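# Pull the lettered cube from the intact shelf strip

## Task

Remove the lettered cube that sits on the one unbroken strip of the shelf, without shifting any other strip more than slightly until that cube is clear, then keep the cube motionless in the air well above the table, in front of the shelf.

## Robot and tools

Robot: two arms, left_arm and right_arm, each ending in a parallel gripper. The fingers point along the gripper's own +z axis and close along its y axis. end_effector_position is the midpoint between the closed finger pads, roughly 2 cm short of the fingertips; closing pushes the tips about 10 mm further along +z.

Scene frame (used for all reported poses): origin on the table surface midway between the arms, +x out over the table, +z up, left_arm sits on the +y side. The arm names do not correspond to image left/right. Reported hand positions can be slightly off, more so at long reach.

Row layout, shared by execute_actions and move: one list of 14 numbers covering both arms, always all 14 even if one arm is idle. Order: dx, dy, dz, rx, ry, rz, opening for left_arm, then the same seven for right_arm. Each value lies in [-1, 1]. dx..rz are offsets, not poses, expressed in that gripper's own axes; 1.0 equals 0.6 m of travel or 180 degrees of turn, and rx, ry, rz form a single rotation vector. Opening is absolute, not an offset: +1 is fully open (0.084 m), -1 is closed.

execute_actions(actions): actions is a list of actions; each action is a list of up to 15 rows, each row lasting one 1/30 s control step. If fewer than 15 rows are given, the final row is repeated to fill 15 steps. Every row in an action is an offset from the gripper's measured pose when that action began (for the first action of a call, the last pose reported in a result), not from the previous row. An empty list just returns state and images.

move(target, speed, blocking): target is one 14-number row as above; its offsets count from the pose shown in the latest result. Each gripper follows a straight line toward its target and both finish together, over 0.5 to 10 s (cut off at 10 s). speed is the path top speed in m/s, 0.002 to 0.5, default 0.25; rotation is capped at twice that in rad/s. The opening is sent when the move starts. Paths ignore obstacles and the other arm; grippers may lag, drift or overshoot the speed, notably near full arm extension. Faster moves and targets set deeper past a contact hit and press harder. blocking=false returns after 0.5 s while motion continues; until a result shows the move finished, further actions and moves are rejected, so call wait or stop first.

wait(seconds): 0 to 10; lets time run with the last commands held, returns early if a running move ends. stop(): brakes a running move (needs stopping distance; fingers keep moving). zoom_image(camera, region): camera is cam_high, cam_left_wrist or cam_right_wrist; region [x0, y0, x1, y1] in pixels of that camera's last image (896x504, origin top-left), at most 504 by 504. show_instructions(): shows the reference images for the scene. finished_scene(scene): ends the scene with the given number; irreversible, the goal must already be met and stable.

Controller behaviour: each step the commanded pose is limited to 70 mm and 16 degrees from the measured pose, then solved by damped inverse kinematics, favouring position over orientation. Big offsets may need several actions; after an action the arm continues at most to its last clipped pose, so send the remainder next. Elbows stop just short of straight. Arm joint speed tops out at 3.14 rad/s. To keep an arm still, send the offset back to where it should be in the first call of a reply, zeros afterward, and always its desired opening.

Reading results: each arm's line gives position (m), quaternion wxyz and velocities. "Hand target" is where the controller is currently driving the gripper. grip_measured is the actual finger opening on the command scale; to keep holding, command an opening well under it (lower squeezes harder, up to about 24 N per pad for objects up to about 6 cm). Sending back the read grip_measured still presses lightly. Step readings list positions at some steps; HELD with an arm label means that arm's row was partly held back. "pose unreachable" means the clearance check altered or blocked that arm's command. The move: line reports the ending (done, off_target, moving, held, fault) and limits (paced = pose clipped; held = some steps blocked, after which the arm may jump faster) plus each gripper's distance from its target.

Cameras: cam_high, cam_left_wrist, cam_right_wrist, each 896x504, returned in that order.

Avoid: nudging any other shelf strip before the target cube is out; dropping or knocking items off the table; arms colliding or pressing each other; hard, fast impacts. A joint torque reaching its limit (waist and shoulder 45 N m, upper arm roll, elbow, forearm roll 27, wrist pitch and roll 18, including held weight) freezes that arm, backs the joint off and holds it 10 s. Holding loads heats motors: MOTOR HOT warns at 65 °C, and at 80 °C the arm is braked (OVER-TEMPERATURE FAULT) until it cools. Loose objects may occasionally be bumped by outside pushes. Smooth, quick, low-effort motion is preferred.

Each tool is called after "Emit:" in YAML: its name, and indented under it one key for each argument.

## Session

Emit:
show_instructions:

Emit:
execute_actions:
  actions: []

Reference images for this scene: manual page 1, manual page 2, manual page 3, manual page 4.

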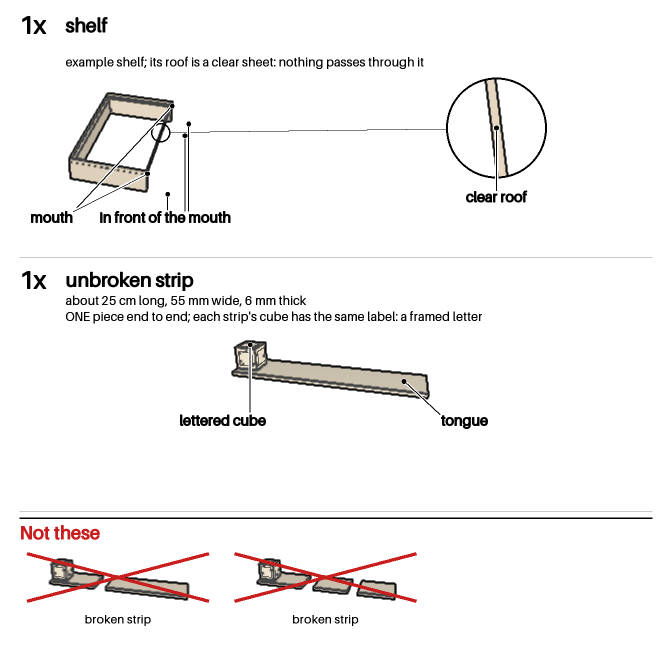

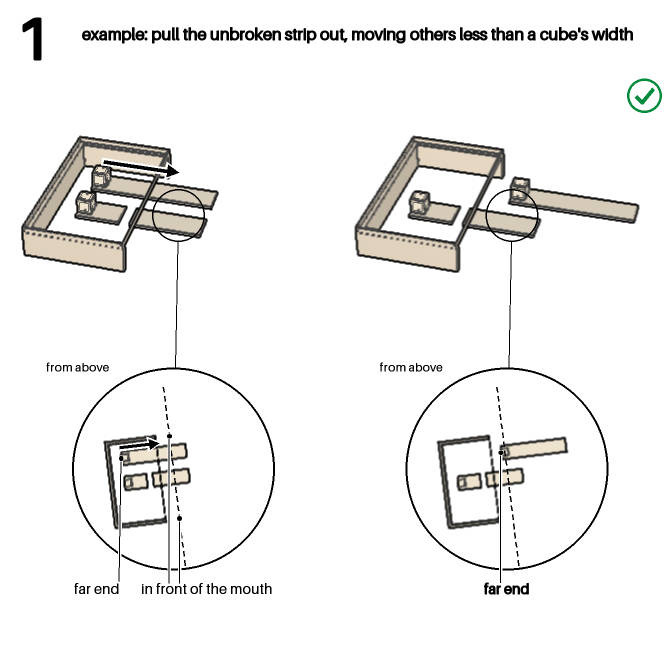

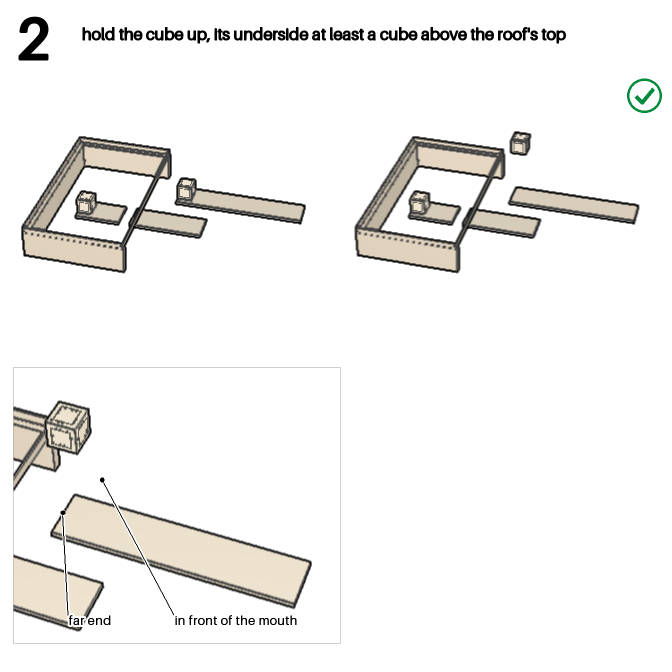

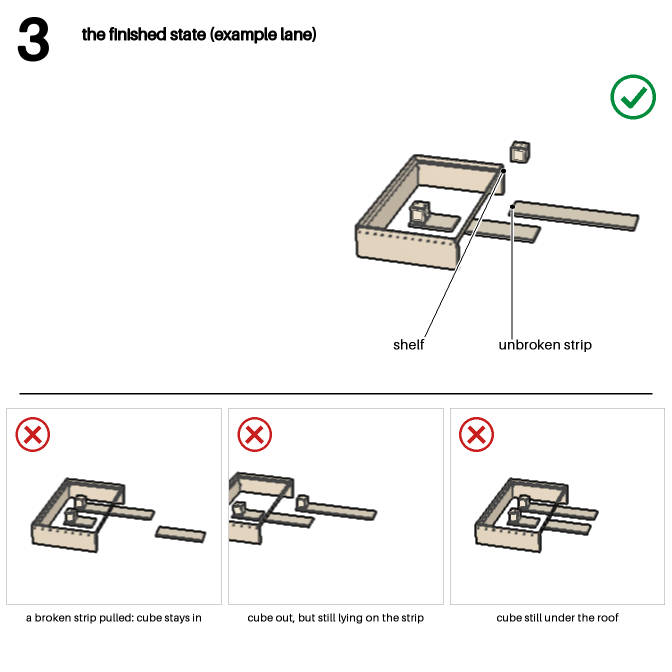

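Scene clock: 0.00 s.
left_arm: end_effector_position=(+0.4892, +0.0878, +0.1449) grip_measured=+1.00 end_effector_quat_wxyz=(-0.214, +0.669, +0.608, +0.371) end_effector_velocity=(+0.000, +0.000, +0.001) end_effector_angular_velocity=(-0.001, -0.001, +0.000) | right_arm: end_effector_position=(+0.1140, -0.8347, +0.2657) grip_measured=+1.00 end_effector_quat_wxyz=(-0.315, +0.601, +0.710, -0.186) end_effector_velocity=(+0.000, -0.000, -0.000) end_effector_angular_velocity=(-0.000, -0.001, +0.001)
Joint positions: left_arm=[-0.525  0.606 -0.078  1.559  0.844  1.464 -2.509  0.084] | right_arm=[-1.531  0.355  0.469  1.554 -0.713  1.759 -2.71   0.084]
Joint velocities: left_arm=[-0.    -0.002  0.     0.     0.     0.    -0.    -0.   ] | right_arm=[-0.002  0.     0.003  0.    -0.    -0.001 -0.     0.   ]
Motor temperatures (°C, as the motors report them): left_arm=[32 32 33 28 29 31 30] | right_arm=[27 28 32 33 29 28 31]
Hand target (left_arm): +0.489, +0.088, +0.145; -0.214, +0.669, +0.608, +0.371
Hand target (right_arm): +0.114, -0.835, +0.266; -0.315, +0.601, +0.710, -0.186

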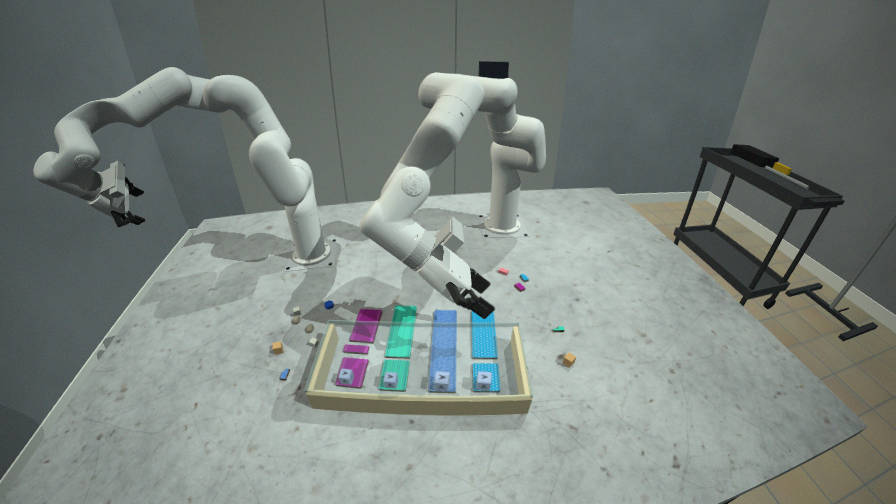

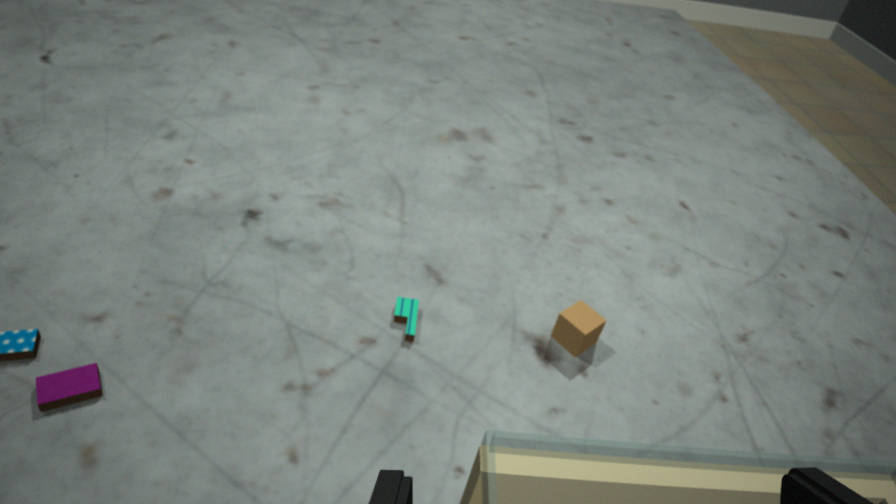

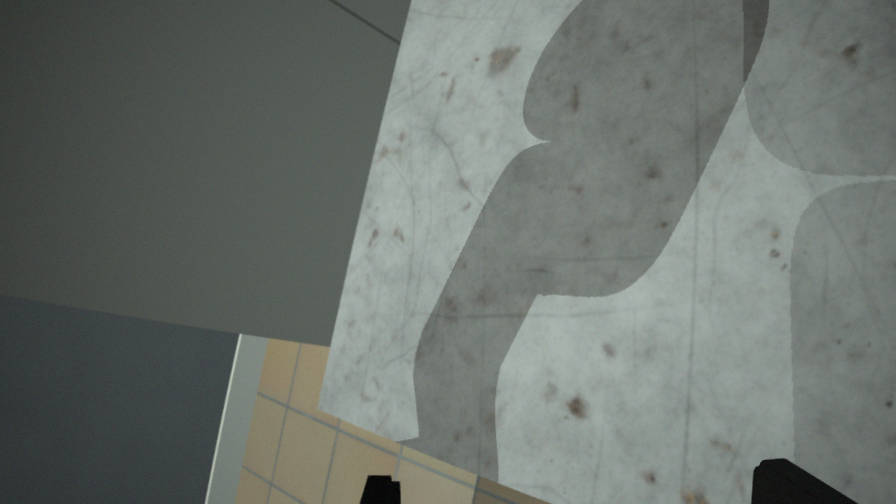

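Emit:
move:
  target: [-0.069,-0.192,-0.132,-0.181,-0.258,0.489,1,0,0,0,0,0,0,1]
  speed: 0.45

Emit:
zoom_image:
  camera: "cam_high"
  region: [320,290,520,410]

Scene clock: 21.00 s.
left_arm: end_effector_position=(+0.3595, +0.0218, +0.1451) grip_measured=+1.00 end_effector_quat_wxyz=(+0.000, +0.996, -0.089, +0.000) end_effector_velocity=(-0.000, +0.000, -0.000) end_effector_angular_velocity=(-0.003, +0.007, -0.005) | right_arm: end_effector_position=(+0.1140, -0.8347, +0.2657) grip_measured=+1.00 end_effector_quat_wxyz=(-0.315, +0.601, +0.710, -0.186) end_effector_velocity=(+0.000, +0.000, +0.000) end_effector_angular_velocity=(-0.000, +0.000, -0.000)
Joint positions: left_arm=[-0.182  0.099 -0.325  0.978  0.04   0.884 -0.463  0.084] | right_arm=[-1.531  0.355  0.469  1.554 -0.713  1.759 -2.71   0.084]
Joint velocities: left_arm=[ 0.002  0.002  0.     0.003 -0.007  0.005  0.012 -0.   ] | right_arm=[ 0.    -0.     0.    -0.    -0.     0.001  0.     0.   ]
Motor temperatures (°C, as the motors report them): left_arm=[32 34 33 33 29 31 30] | right_arm=[27 30 32 40 29 28 31]
Hand target (left_arm): +0.360, +0.022, +0.145; +0.000, +0.996, -0.089, -0.000
Hand target (right_arm): +0.114, -0.835, +0.266; -0.315, +0.601, +0.710, -0.186
Off the commanded pose (left_arm): 0.000 m, 0 deg.
Off the commanded pose (right_arm): 0.000 m, 0 deg.
move: done

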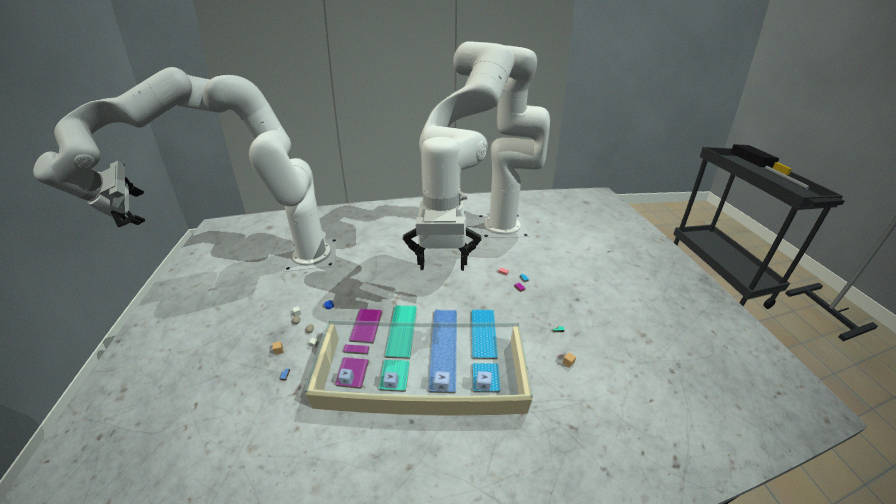

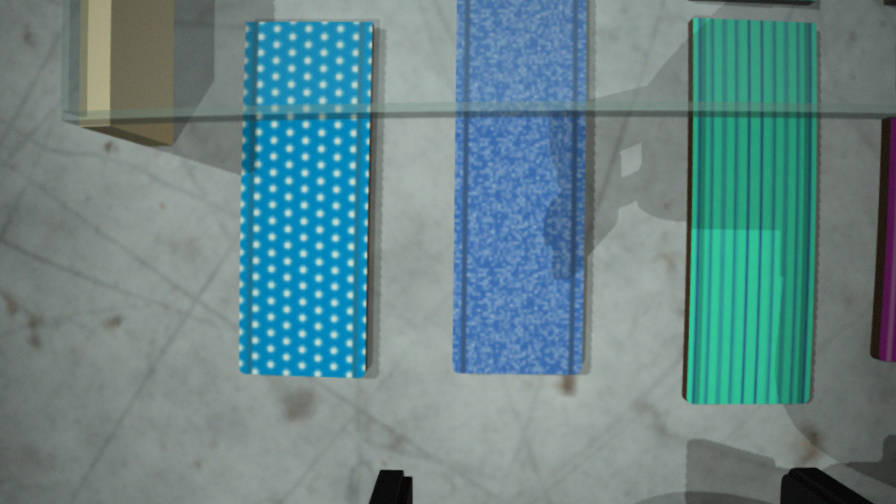

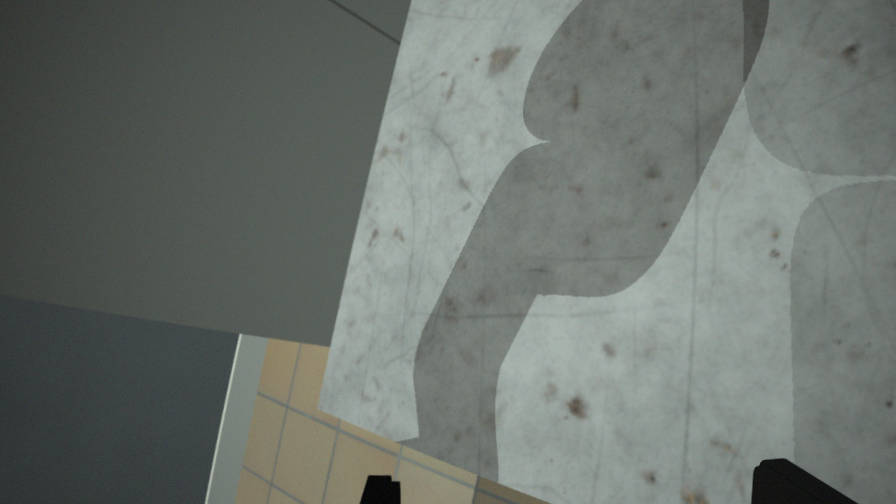

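Region (320, 290, 520, 410) of cam_high's 896x504 image, scaled by 2.520, with more detail than that image has; it fills the top 302 rows of this view, and the rest is white.

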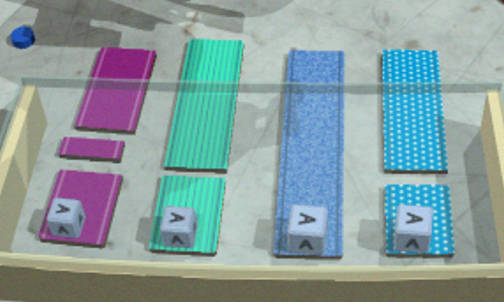

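Emit:
move:
  target: [0.058,-0.008,0.21,0,0,0.005,0.65,0,0,0,0,0,0,1]
  speed: 0.12

Emit:
move:
  target: [0,0,0,0,0,0,-0.1,0,0,0,0,0,0,1]

Scene clock: 29.20 s.
left_arm: end_effector_position=(+0.3944, +0.0204, +0.0195) grip_measured=+0.65 end_effector_quat_wxyz=(+0.000, +0.995, -0.097, +0.000) end_effector_velocity=(-0.000, +0.002, -0.003) end_effector_angular_velocity=(+0.003, +0.004, +0.003) | right_arm: end_effector_position=(+0.1140, -0.8347, +0.2657) grip_measured=+1.00 end_effector_quat_wxyz=(-0.315, +0.601, +0.710, -0.186) end_effector_velocity=(-0.000, -0.000, -0.000) end_effector_angular_velocity=(+0.000, +0.001, +0.000)
Joint positions: left_arm=[-0.201  0.439 -0.262  1.017  0.197  0.599 -0.518  0.071] | right_arm=[-1.531  0.355  0.469  1.554 -0.713  1.759 -2.71   0.084]
Joint velocities: left_arm=[-0.     0.006  0.003  0.     0.001 -0.001 -0.001 -0.   ] | right_arm=[ 0.001  0.    -0.001 -0.    -0.    -0.    -0.     0.   ]
Motor temperatures (°C, as the motors report them): left_arm=[32 34 33 34 29 31 30] | right_arm=[27 31 32 41 29 28 31]
Hand target (left_arm): +0.394, +0.021, +0.019; +0.000, +0.995, -0.097, +0.000
Hand target (right_arm): +0.114, -0.835, +0.266; -0.315, +0.601, +0.710, -0.186
Off the commanded pose (left_arm): 0.000 m, 0 deg.
Off the commanded pose (right_arm): 0.000 m, 0 deg.
move: done

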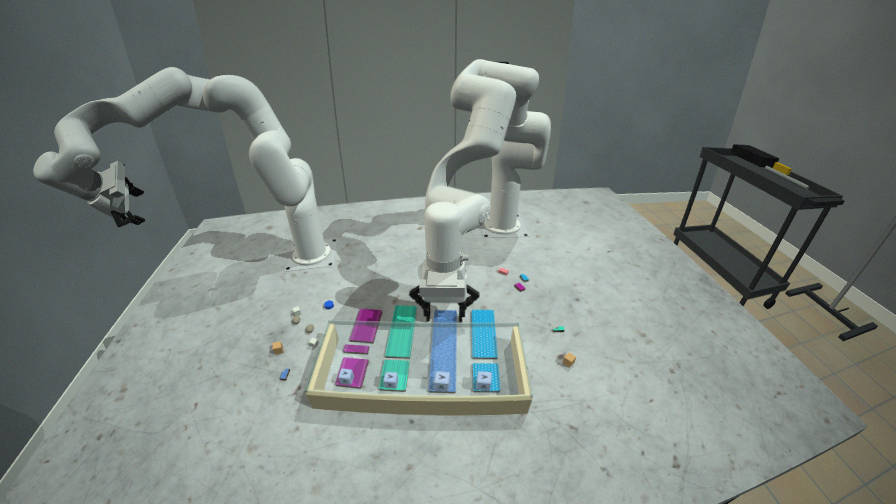

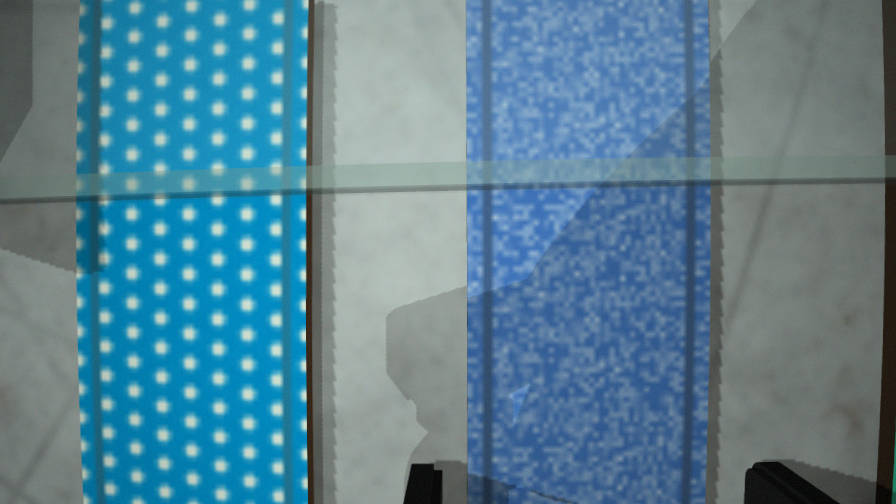

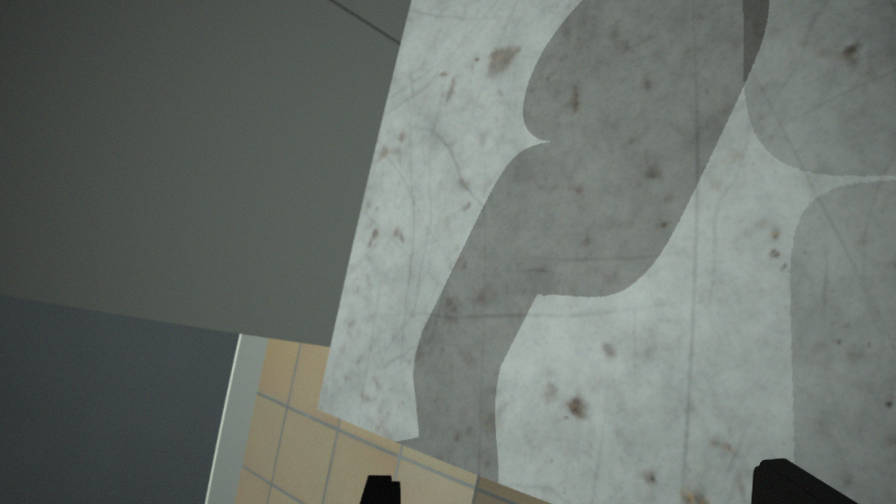

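Scene clock: 29.70 s.
left_arm: end_effector_position=(+0.3945, +0.0203, +0.0196) grip_measured=+0.25 end_effector_quat_wxyz=(+0.000, +0.995, -0.097, +0.001) end_effector_velocity=(+0.000, +0.000, +0.000) end_effector_angular_velocity=(-0.001, -0.000, +0.001) | right_arm: end_effector_position=(+0.1140, -0.8347, +0.2657) grip_measured=+1.00 end_effector_quat_wxyz=(-0.315, +0.601, +0.710, -0.186) end_effector_velocity=(+0.001, +0.001, +0.000) end_effector_angular_velocity=(+0.001, +0.000, +0.003)
Joint positions: left_arm=[-0.201  0.439 -0.262  1.017  0.197  0.599 -0.518  0.055] | right_arm=[-1.531  0.355  0.469  1.554 -0.713  1.759 -2.71   0.084]
Joint velocities: left_arm=[ 0.    -0.001  0.    -0.    -0.001 -0.    -0.     0.   ] | right_arm=[ 0.001 -0.     0.003  0.     0.     0.002 -0.     0.   ]
Motor temperatures (°C, as the motors report them): left_arm=[32 34 33 34 29 31 30] | right_arm=[27 31 32 41 29 28 31]
Hand target (left_arm): +0.394, +0.020, +0.019; +0.000, +0.995, -0.097, +0.000
Hand target (right_arm): +0.114, -0.835, +0.266; -0.315, +0.601, +0.710, -0.186
Off the commanded pose (left_arm): 0.000 m, 0 deg.
Off the commanded pose (right_arm): 0.000 m, 0 deg.
move: done

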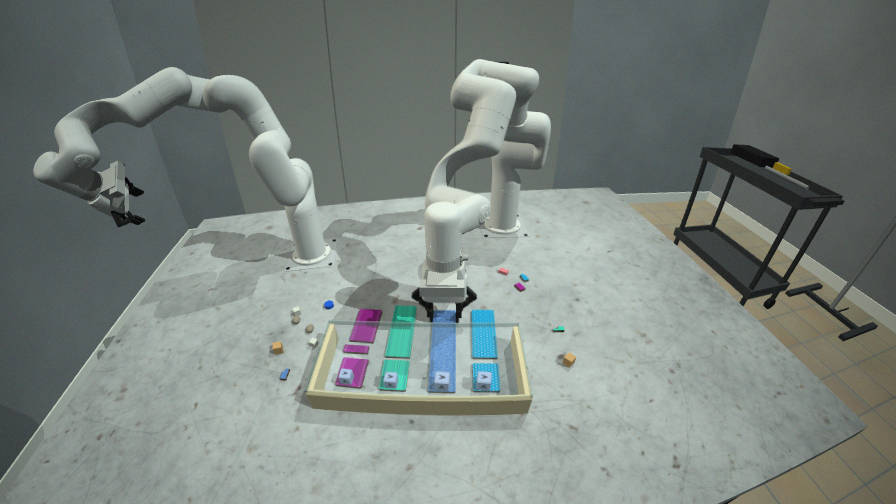

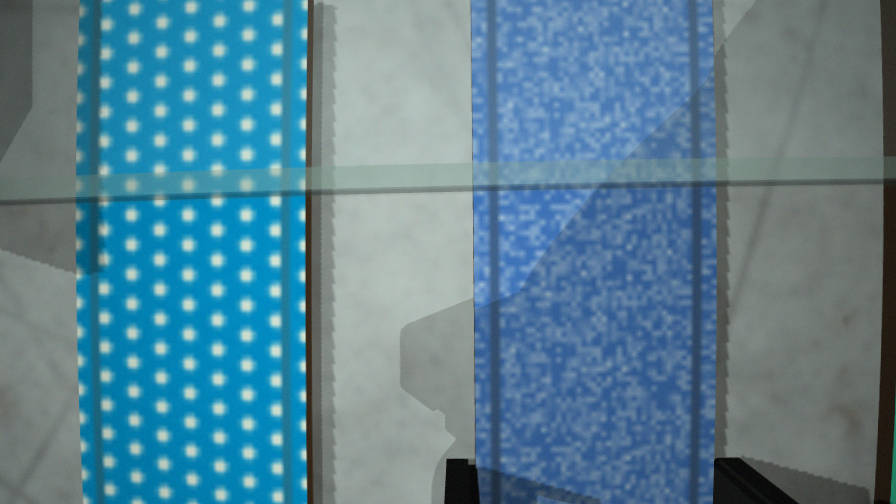

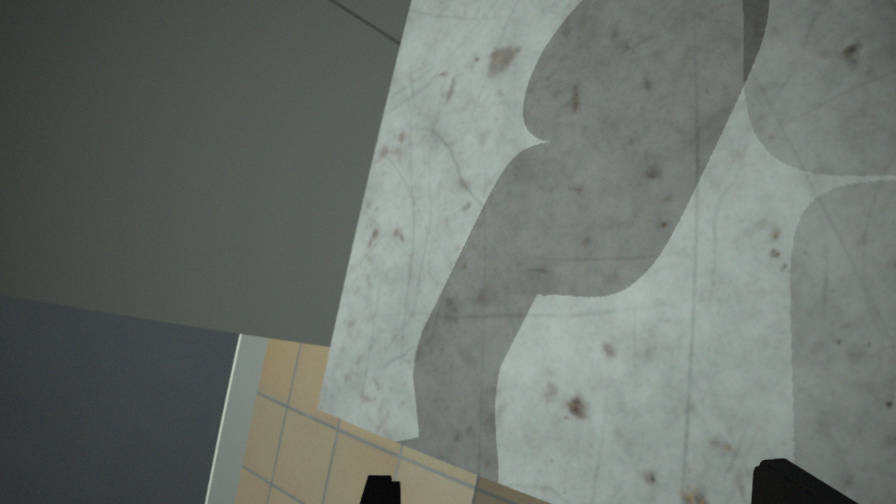

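Emit:
move:
  target: [-0.35,0,0,0,0,0,-0.1,0,0,0,0,0,0,1]
  speed: 0.15

Emit:
move:
  target: [0,0,0,0,0,0,0.7,0,0,0,0,0,0,1]

Emit:
move:
  target: [0.28,0,-0.13,0,0,0,0.7,0,0,0,0,0,0,1]

Scene clock: 37.40 s.
left_arm: end_effector_position=(+0.1868, +0.0623, +0.0185) grip_measured=+0.25 end_effector_quat_wxyz=(-0.001, +0.995, -0.097, -0.002) end_effector_velocity=(-0.001, -0.000, +0.001) end_effector_angular_velocity=(-0.003, -0.000, -0.001) | right_arm: end_effector_position=(+0.1140, -0.8347, +0.2657) grip_measured=+1.00 end_effector_quat_wxyz=(-0.315, +0.601, +0.710, -0.186) end_effector_velocity=(-0.000, +0.000, +0.000) end_effector_angular_velocity=(-0.000, +0.000, -0.001)
Joint positions: left_arm=[-0.295 -0.041 -0.43   0.332 -0.049  0.374 -0.595  0.055] | right_arm=[-1.531  0.355  0.469  1.554 -0.713  1.759 -2.71   0.084]
Joint velocities: left_arm=[-0.003 -0.007 -0.001 -0.003 -0.014  0.001  0.01  -0.   ] | right_arm=[-0.    -0.     0.001  0.     0.     0.001  0.    -0.   ]
Motor temperatures (°C, as the motors report them): left_arm=[32 34 33 33 29 31 30] | right_arm=[27 31 32 42 29 28 31]
Hand target (left_arm): +0.188, +0.061, +0.020; +0.001, +0.995, -0.097, +0.001
Hand target (right_arm): +0.114, -0.835, +0.266; -0.315, +0.601, +0.710, -0.186
Off the commanded pose (left_arm): 0.002 m, 0 deg.
Off the commanded pose (right_arm): 0.000 m, 0 deg.
move: done

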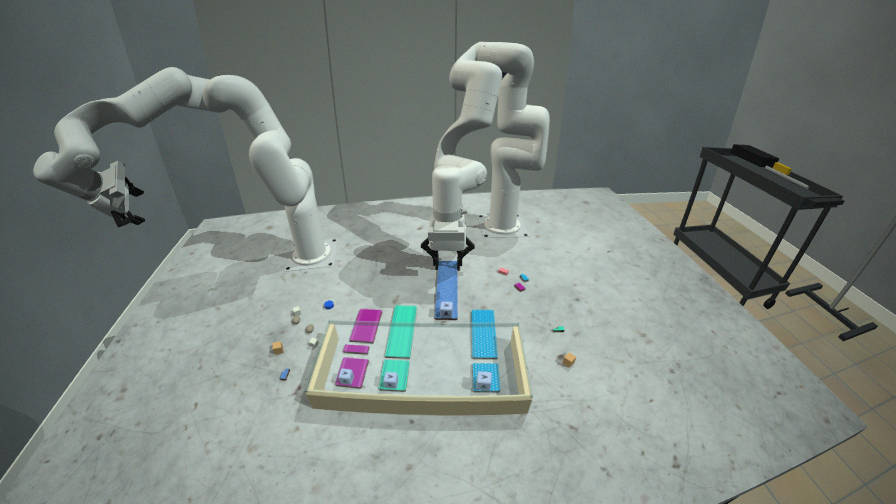

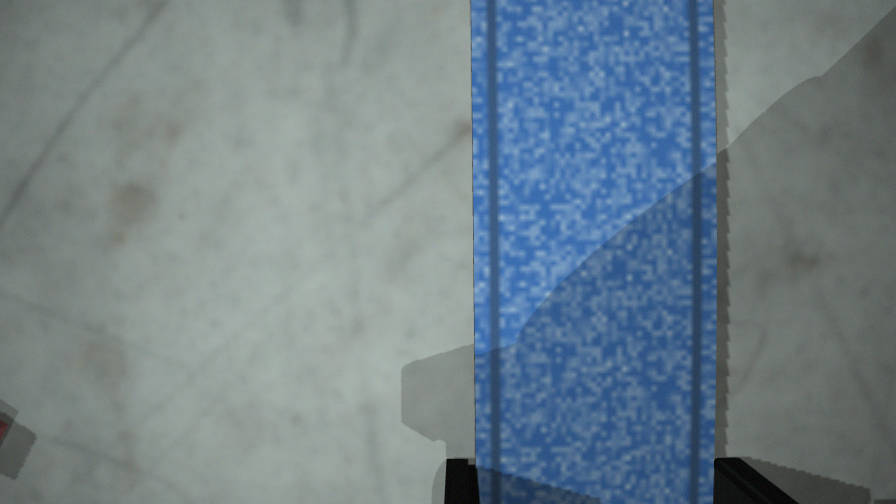

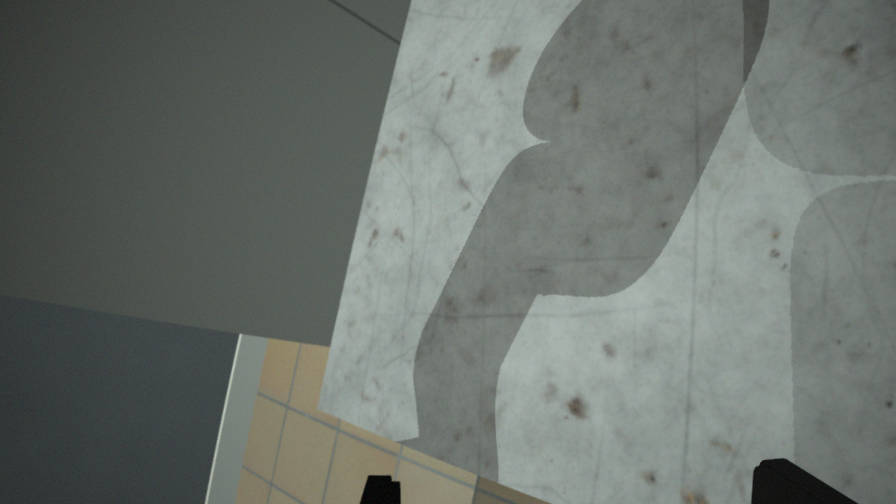

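Scene clock: 37.90 s.
left_arm: end_effector_position=(+0.1865, +0.0625, +0.0183) grip_measured=+0.70 end_effector_quat_wxyz=(-0.002, +0.995, -0.097, -0.002) end_effector_velocity=(+0.002, -0.001, +0.001) end_effector_angular_velocity=(-0.004, -0.004, +0.001) | right_arm: end_effector_position=(+0.1140, -0.8347, +0.2657) grip_measured=+1.00 end_effector_quat_wxyz=(-0.315, +0.601, +0.710, -0.186) end_effector_velocity=(+0.000, +0.000, -0.000) end_effector_angular_velocity=(-0.000, +0.000, +0.000)
Joint positions: left_arm=[-0.295 -0.041 -0.43   0.331 -0.049  0.374 -0.595  0.073] | right_arm=[-1.531  0.355  0.469  1.554 -0.713  1.759 -2.71   0.084]
Joint velocities: left_arm=[ 0.    -0.001  0.     0.003  0.    -0.002 -0.     0.   ] | right_arm=[ 0.     0.     0.    -0.    -0.    -0.     0.001  0.   ]
Motor temperatures (°C, as the motors report them): left_arm=[32 34 33 33 29 31 30] | right_arm=[27 31 32 42 29 28 31]
Hand target (left_arm): +0.187, +0.062, +0.018; -0.001, +0.995, -0.097, -0.002
Hand target (right_arm): +0.114, -0.835, +0.266; -0.315, +0.601, +0.710, -0.186
Off the commanded pose (left_arm): 0.000 m, 0 deg.
Off the commanded pose (right_arm): 0.000 m, 0 deg.
move: done

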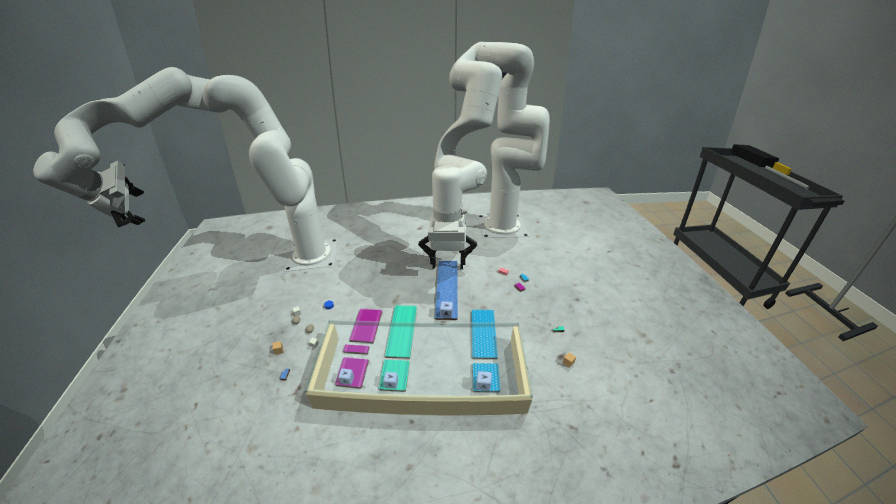

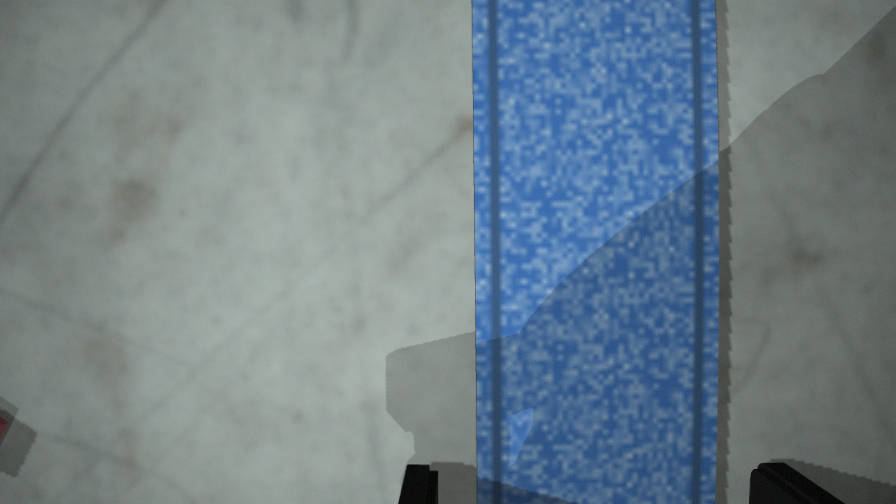

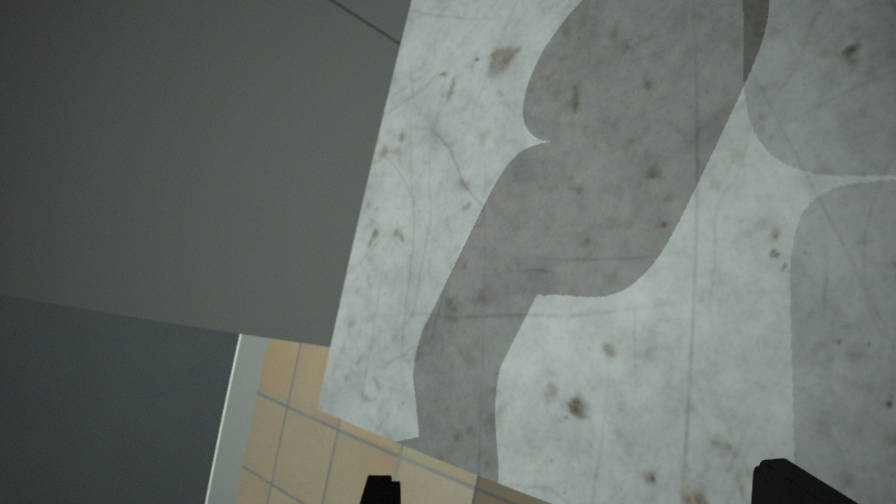

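Scene clock: 39.27 s.
left_arm: end_effector_position=(+0.3515, +0.0296, +0.0948) grip_measured=+0.70 end_effector_quat_wxyz=(-0.002, +0.995, -0.098, -0.002) end_effector_velocity=(+0.003, -0.000, +0.001) end_effector_angular_velocity=(-0.001, -0.001, +0.003) | right_arm: end_effector_position=(+0.1140, -0.8347, +0.2657) grip_measured=+1.00 end_effector_quat_wxyz=(-0.315, +0.601, +0.710, -0.186) end_effector_velocity=(+0.000, +0.000, +0.000) end_effector_angular_velocity=(+0.001, +0.000, +0.001)
Joint positions: left_arm=[-0.186  0.162 -0.315  0.89   0.075  0.744 -0.468  0.073] | right_arm=[-1.531  0.355  0.469  1.554 -0.713  1.759 -2.71   0.084]
Joint velocities: left_arm=[ 0.001  0.004  0.002  0.01   0.     0.005 -0.001  0.   ] | right_arm=[ 0.    -0.     0.    -0.    -0.     0.001 -0.001 -0.   ]
Motor temperatures (°C, as the motors report them): left_arm=[32 34 33 33 29 31 30] | right_arm=[27 31 32 42 29 28 31]
Hand target (left_arm): +0.352, +0.030, +0.095; -0.002, +0.995, -0.098, -0.002
Hand target (right_arm): +0.114, -0.835, +0.266; -0.315, +0.601, +0.710, -0.186
Off the commanded pose (left_arm): 0.001 m, 0 deg.
Off the commanded pose (right_arm): 0.000 m, 0 deg.
move: done

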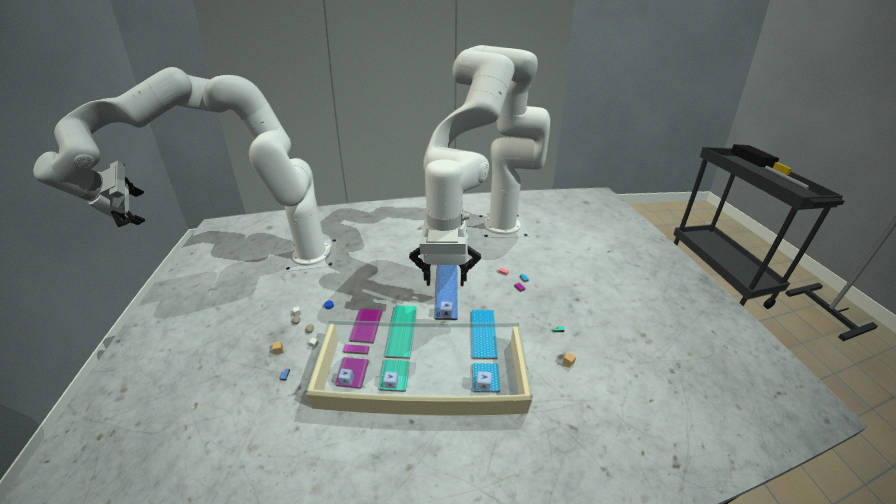

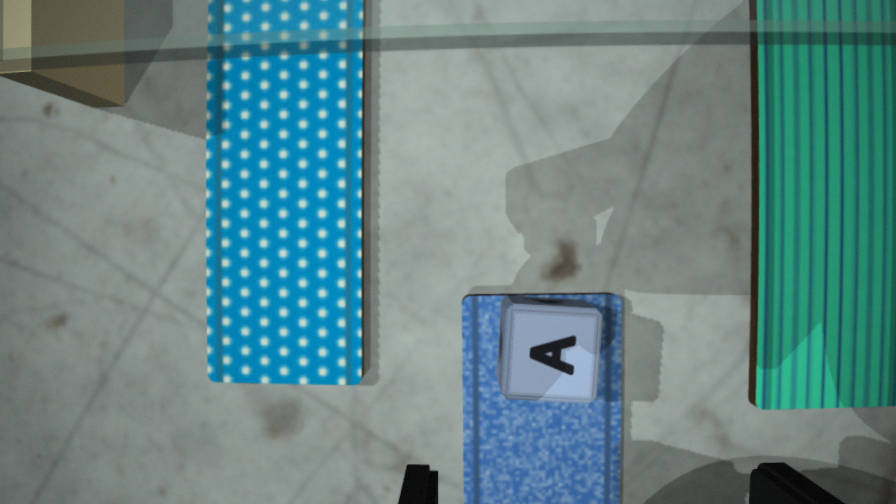

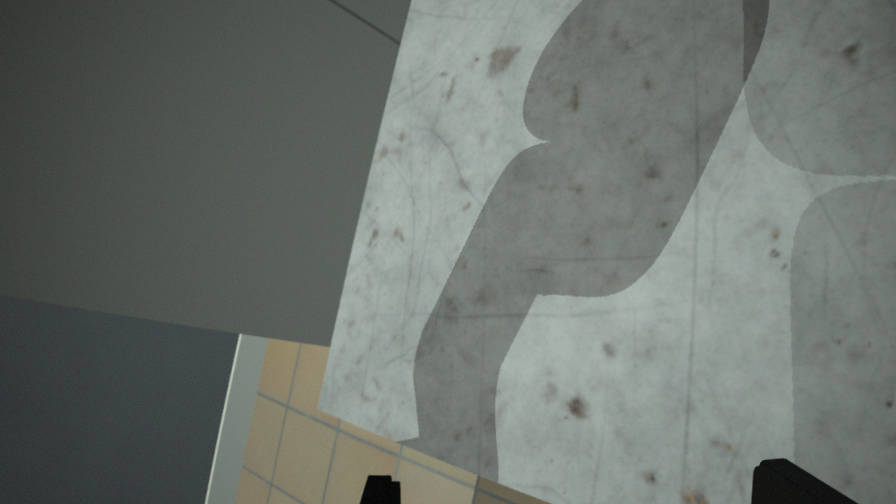

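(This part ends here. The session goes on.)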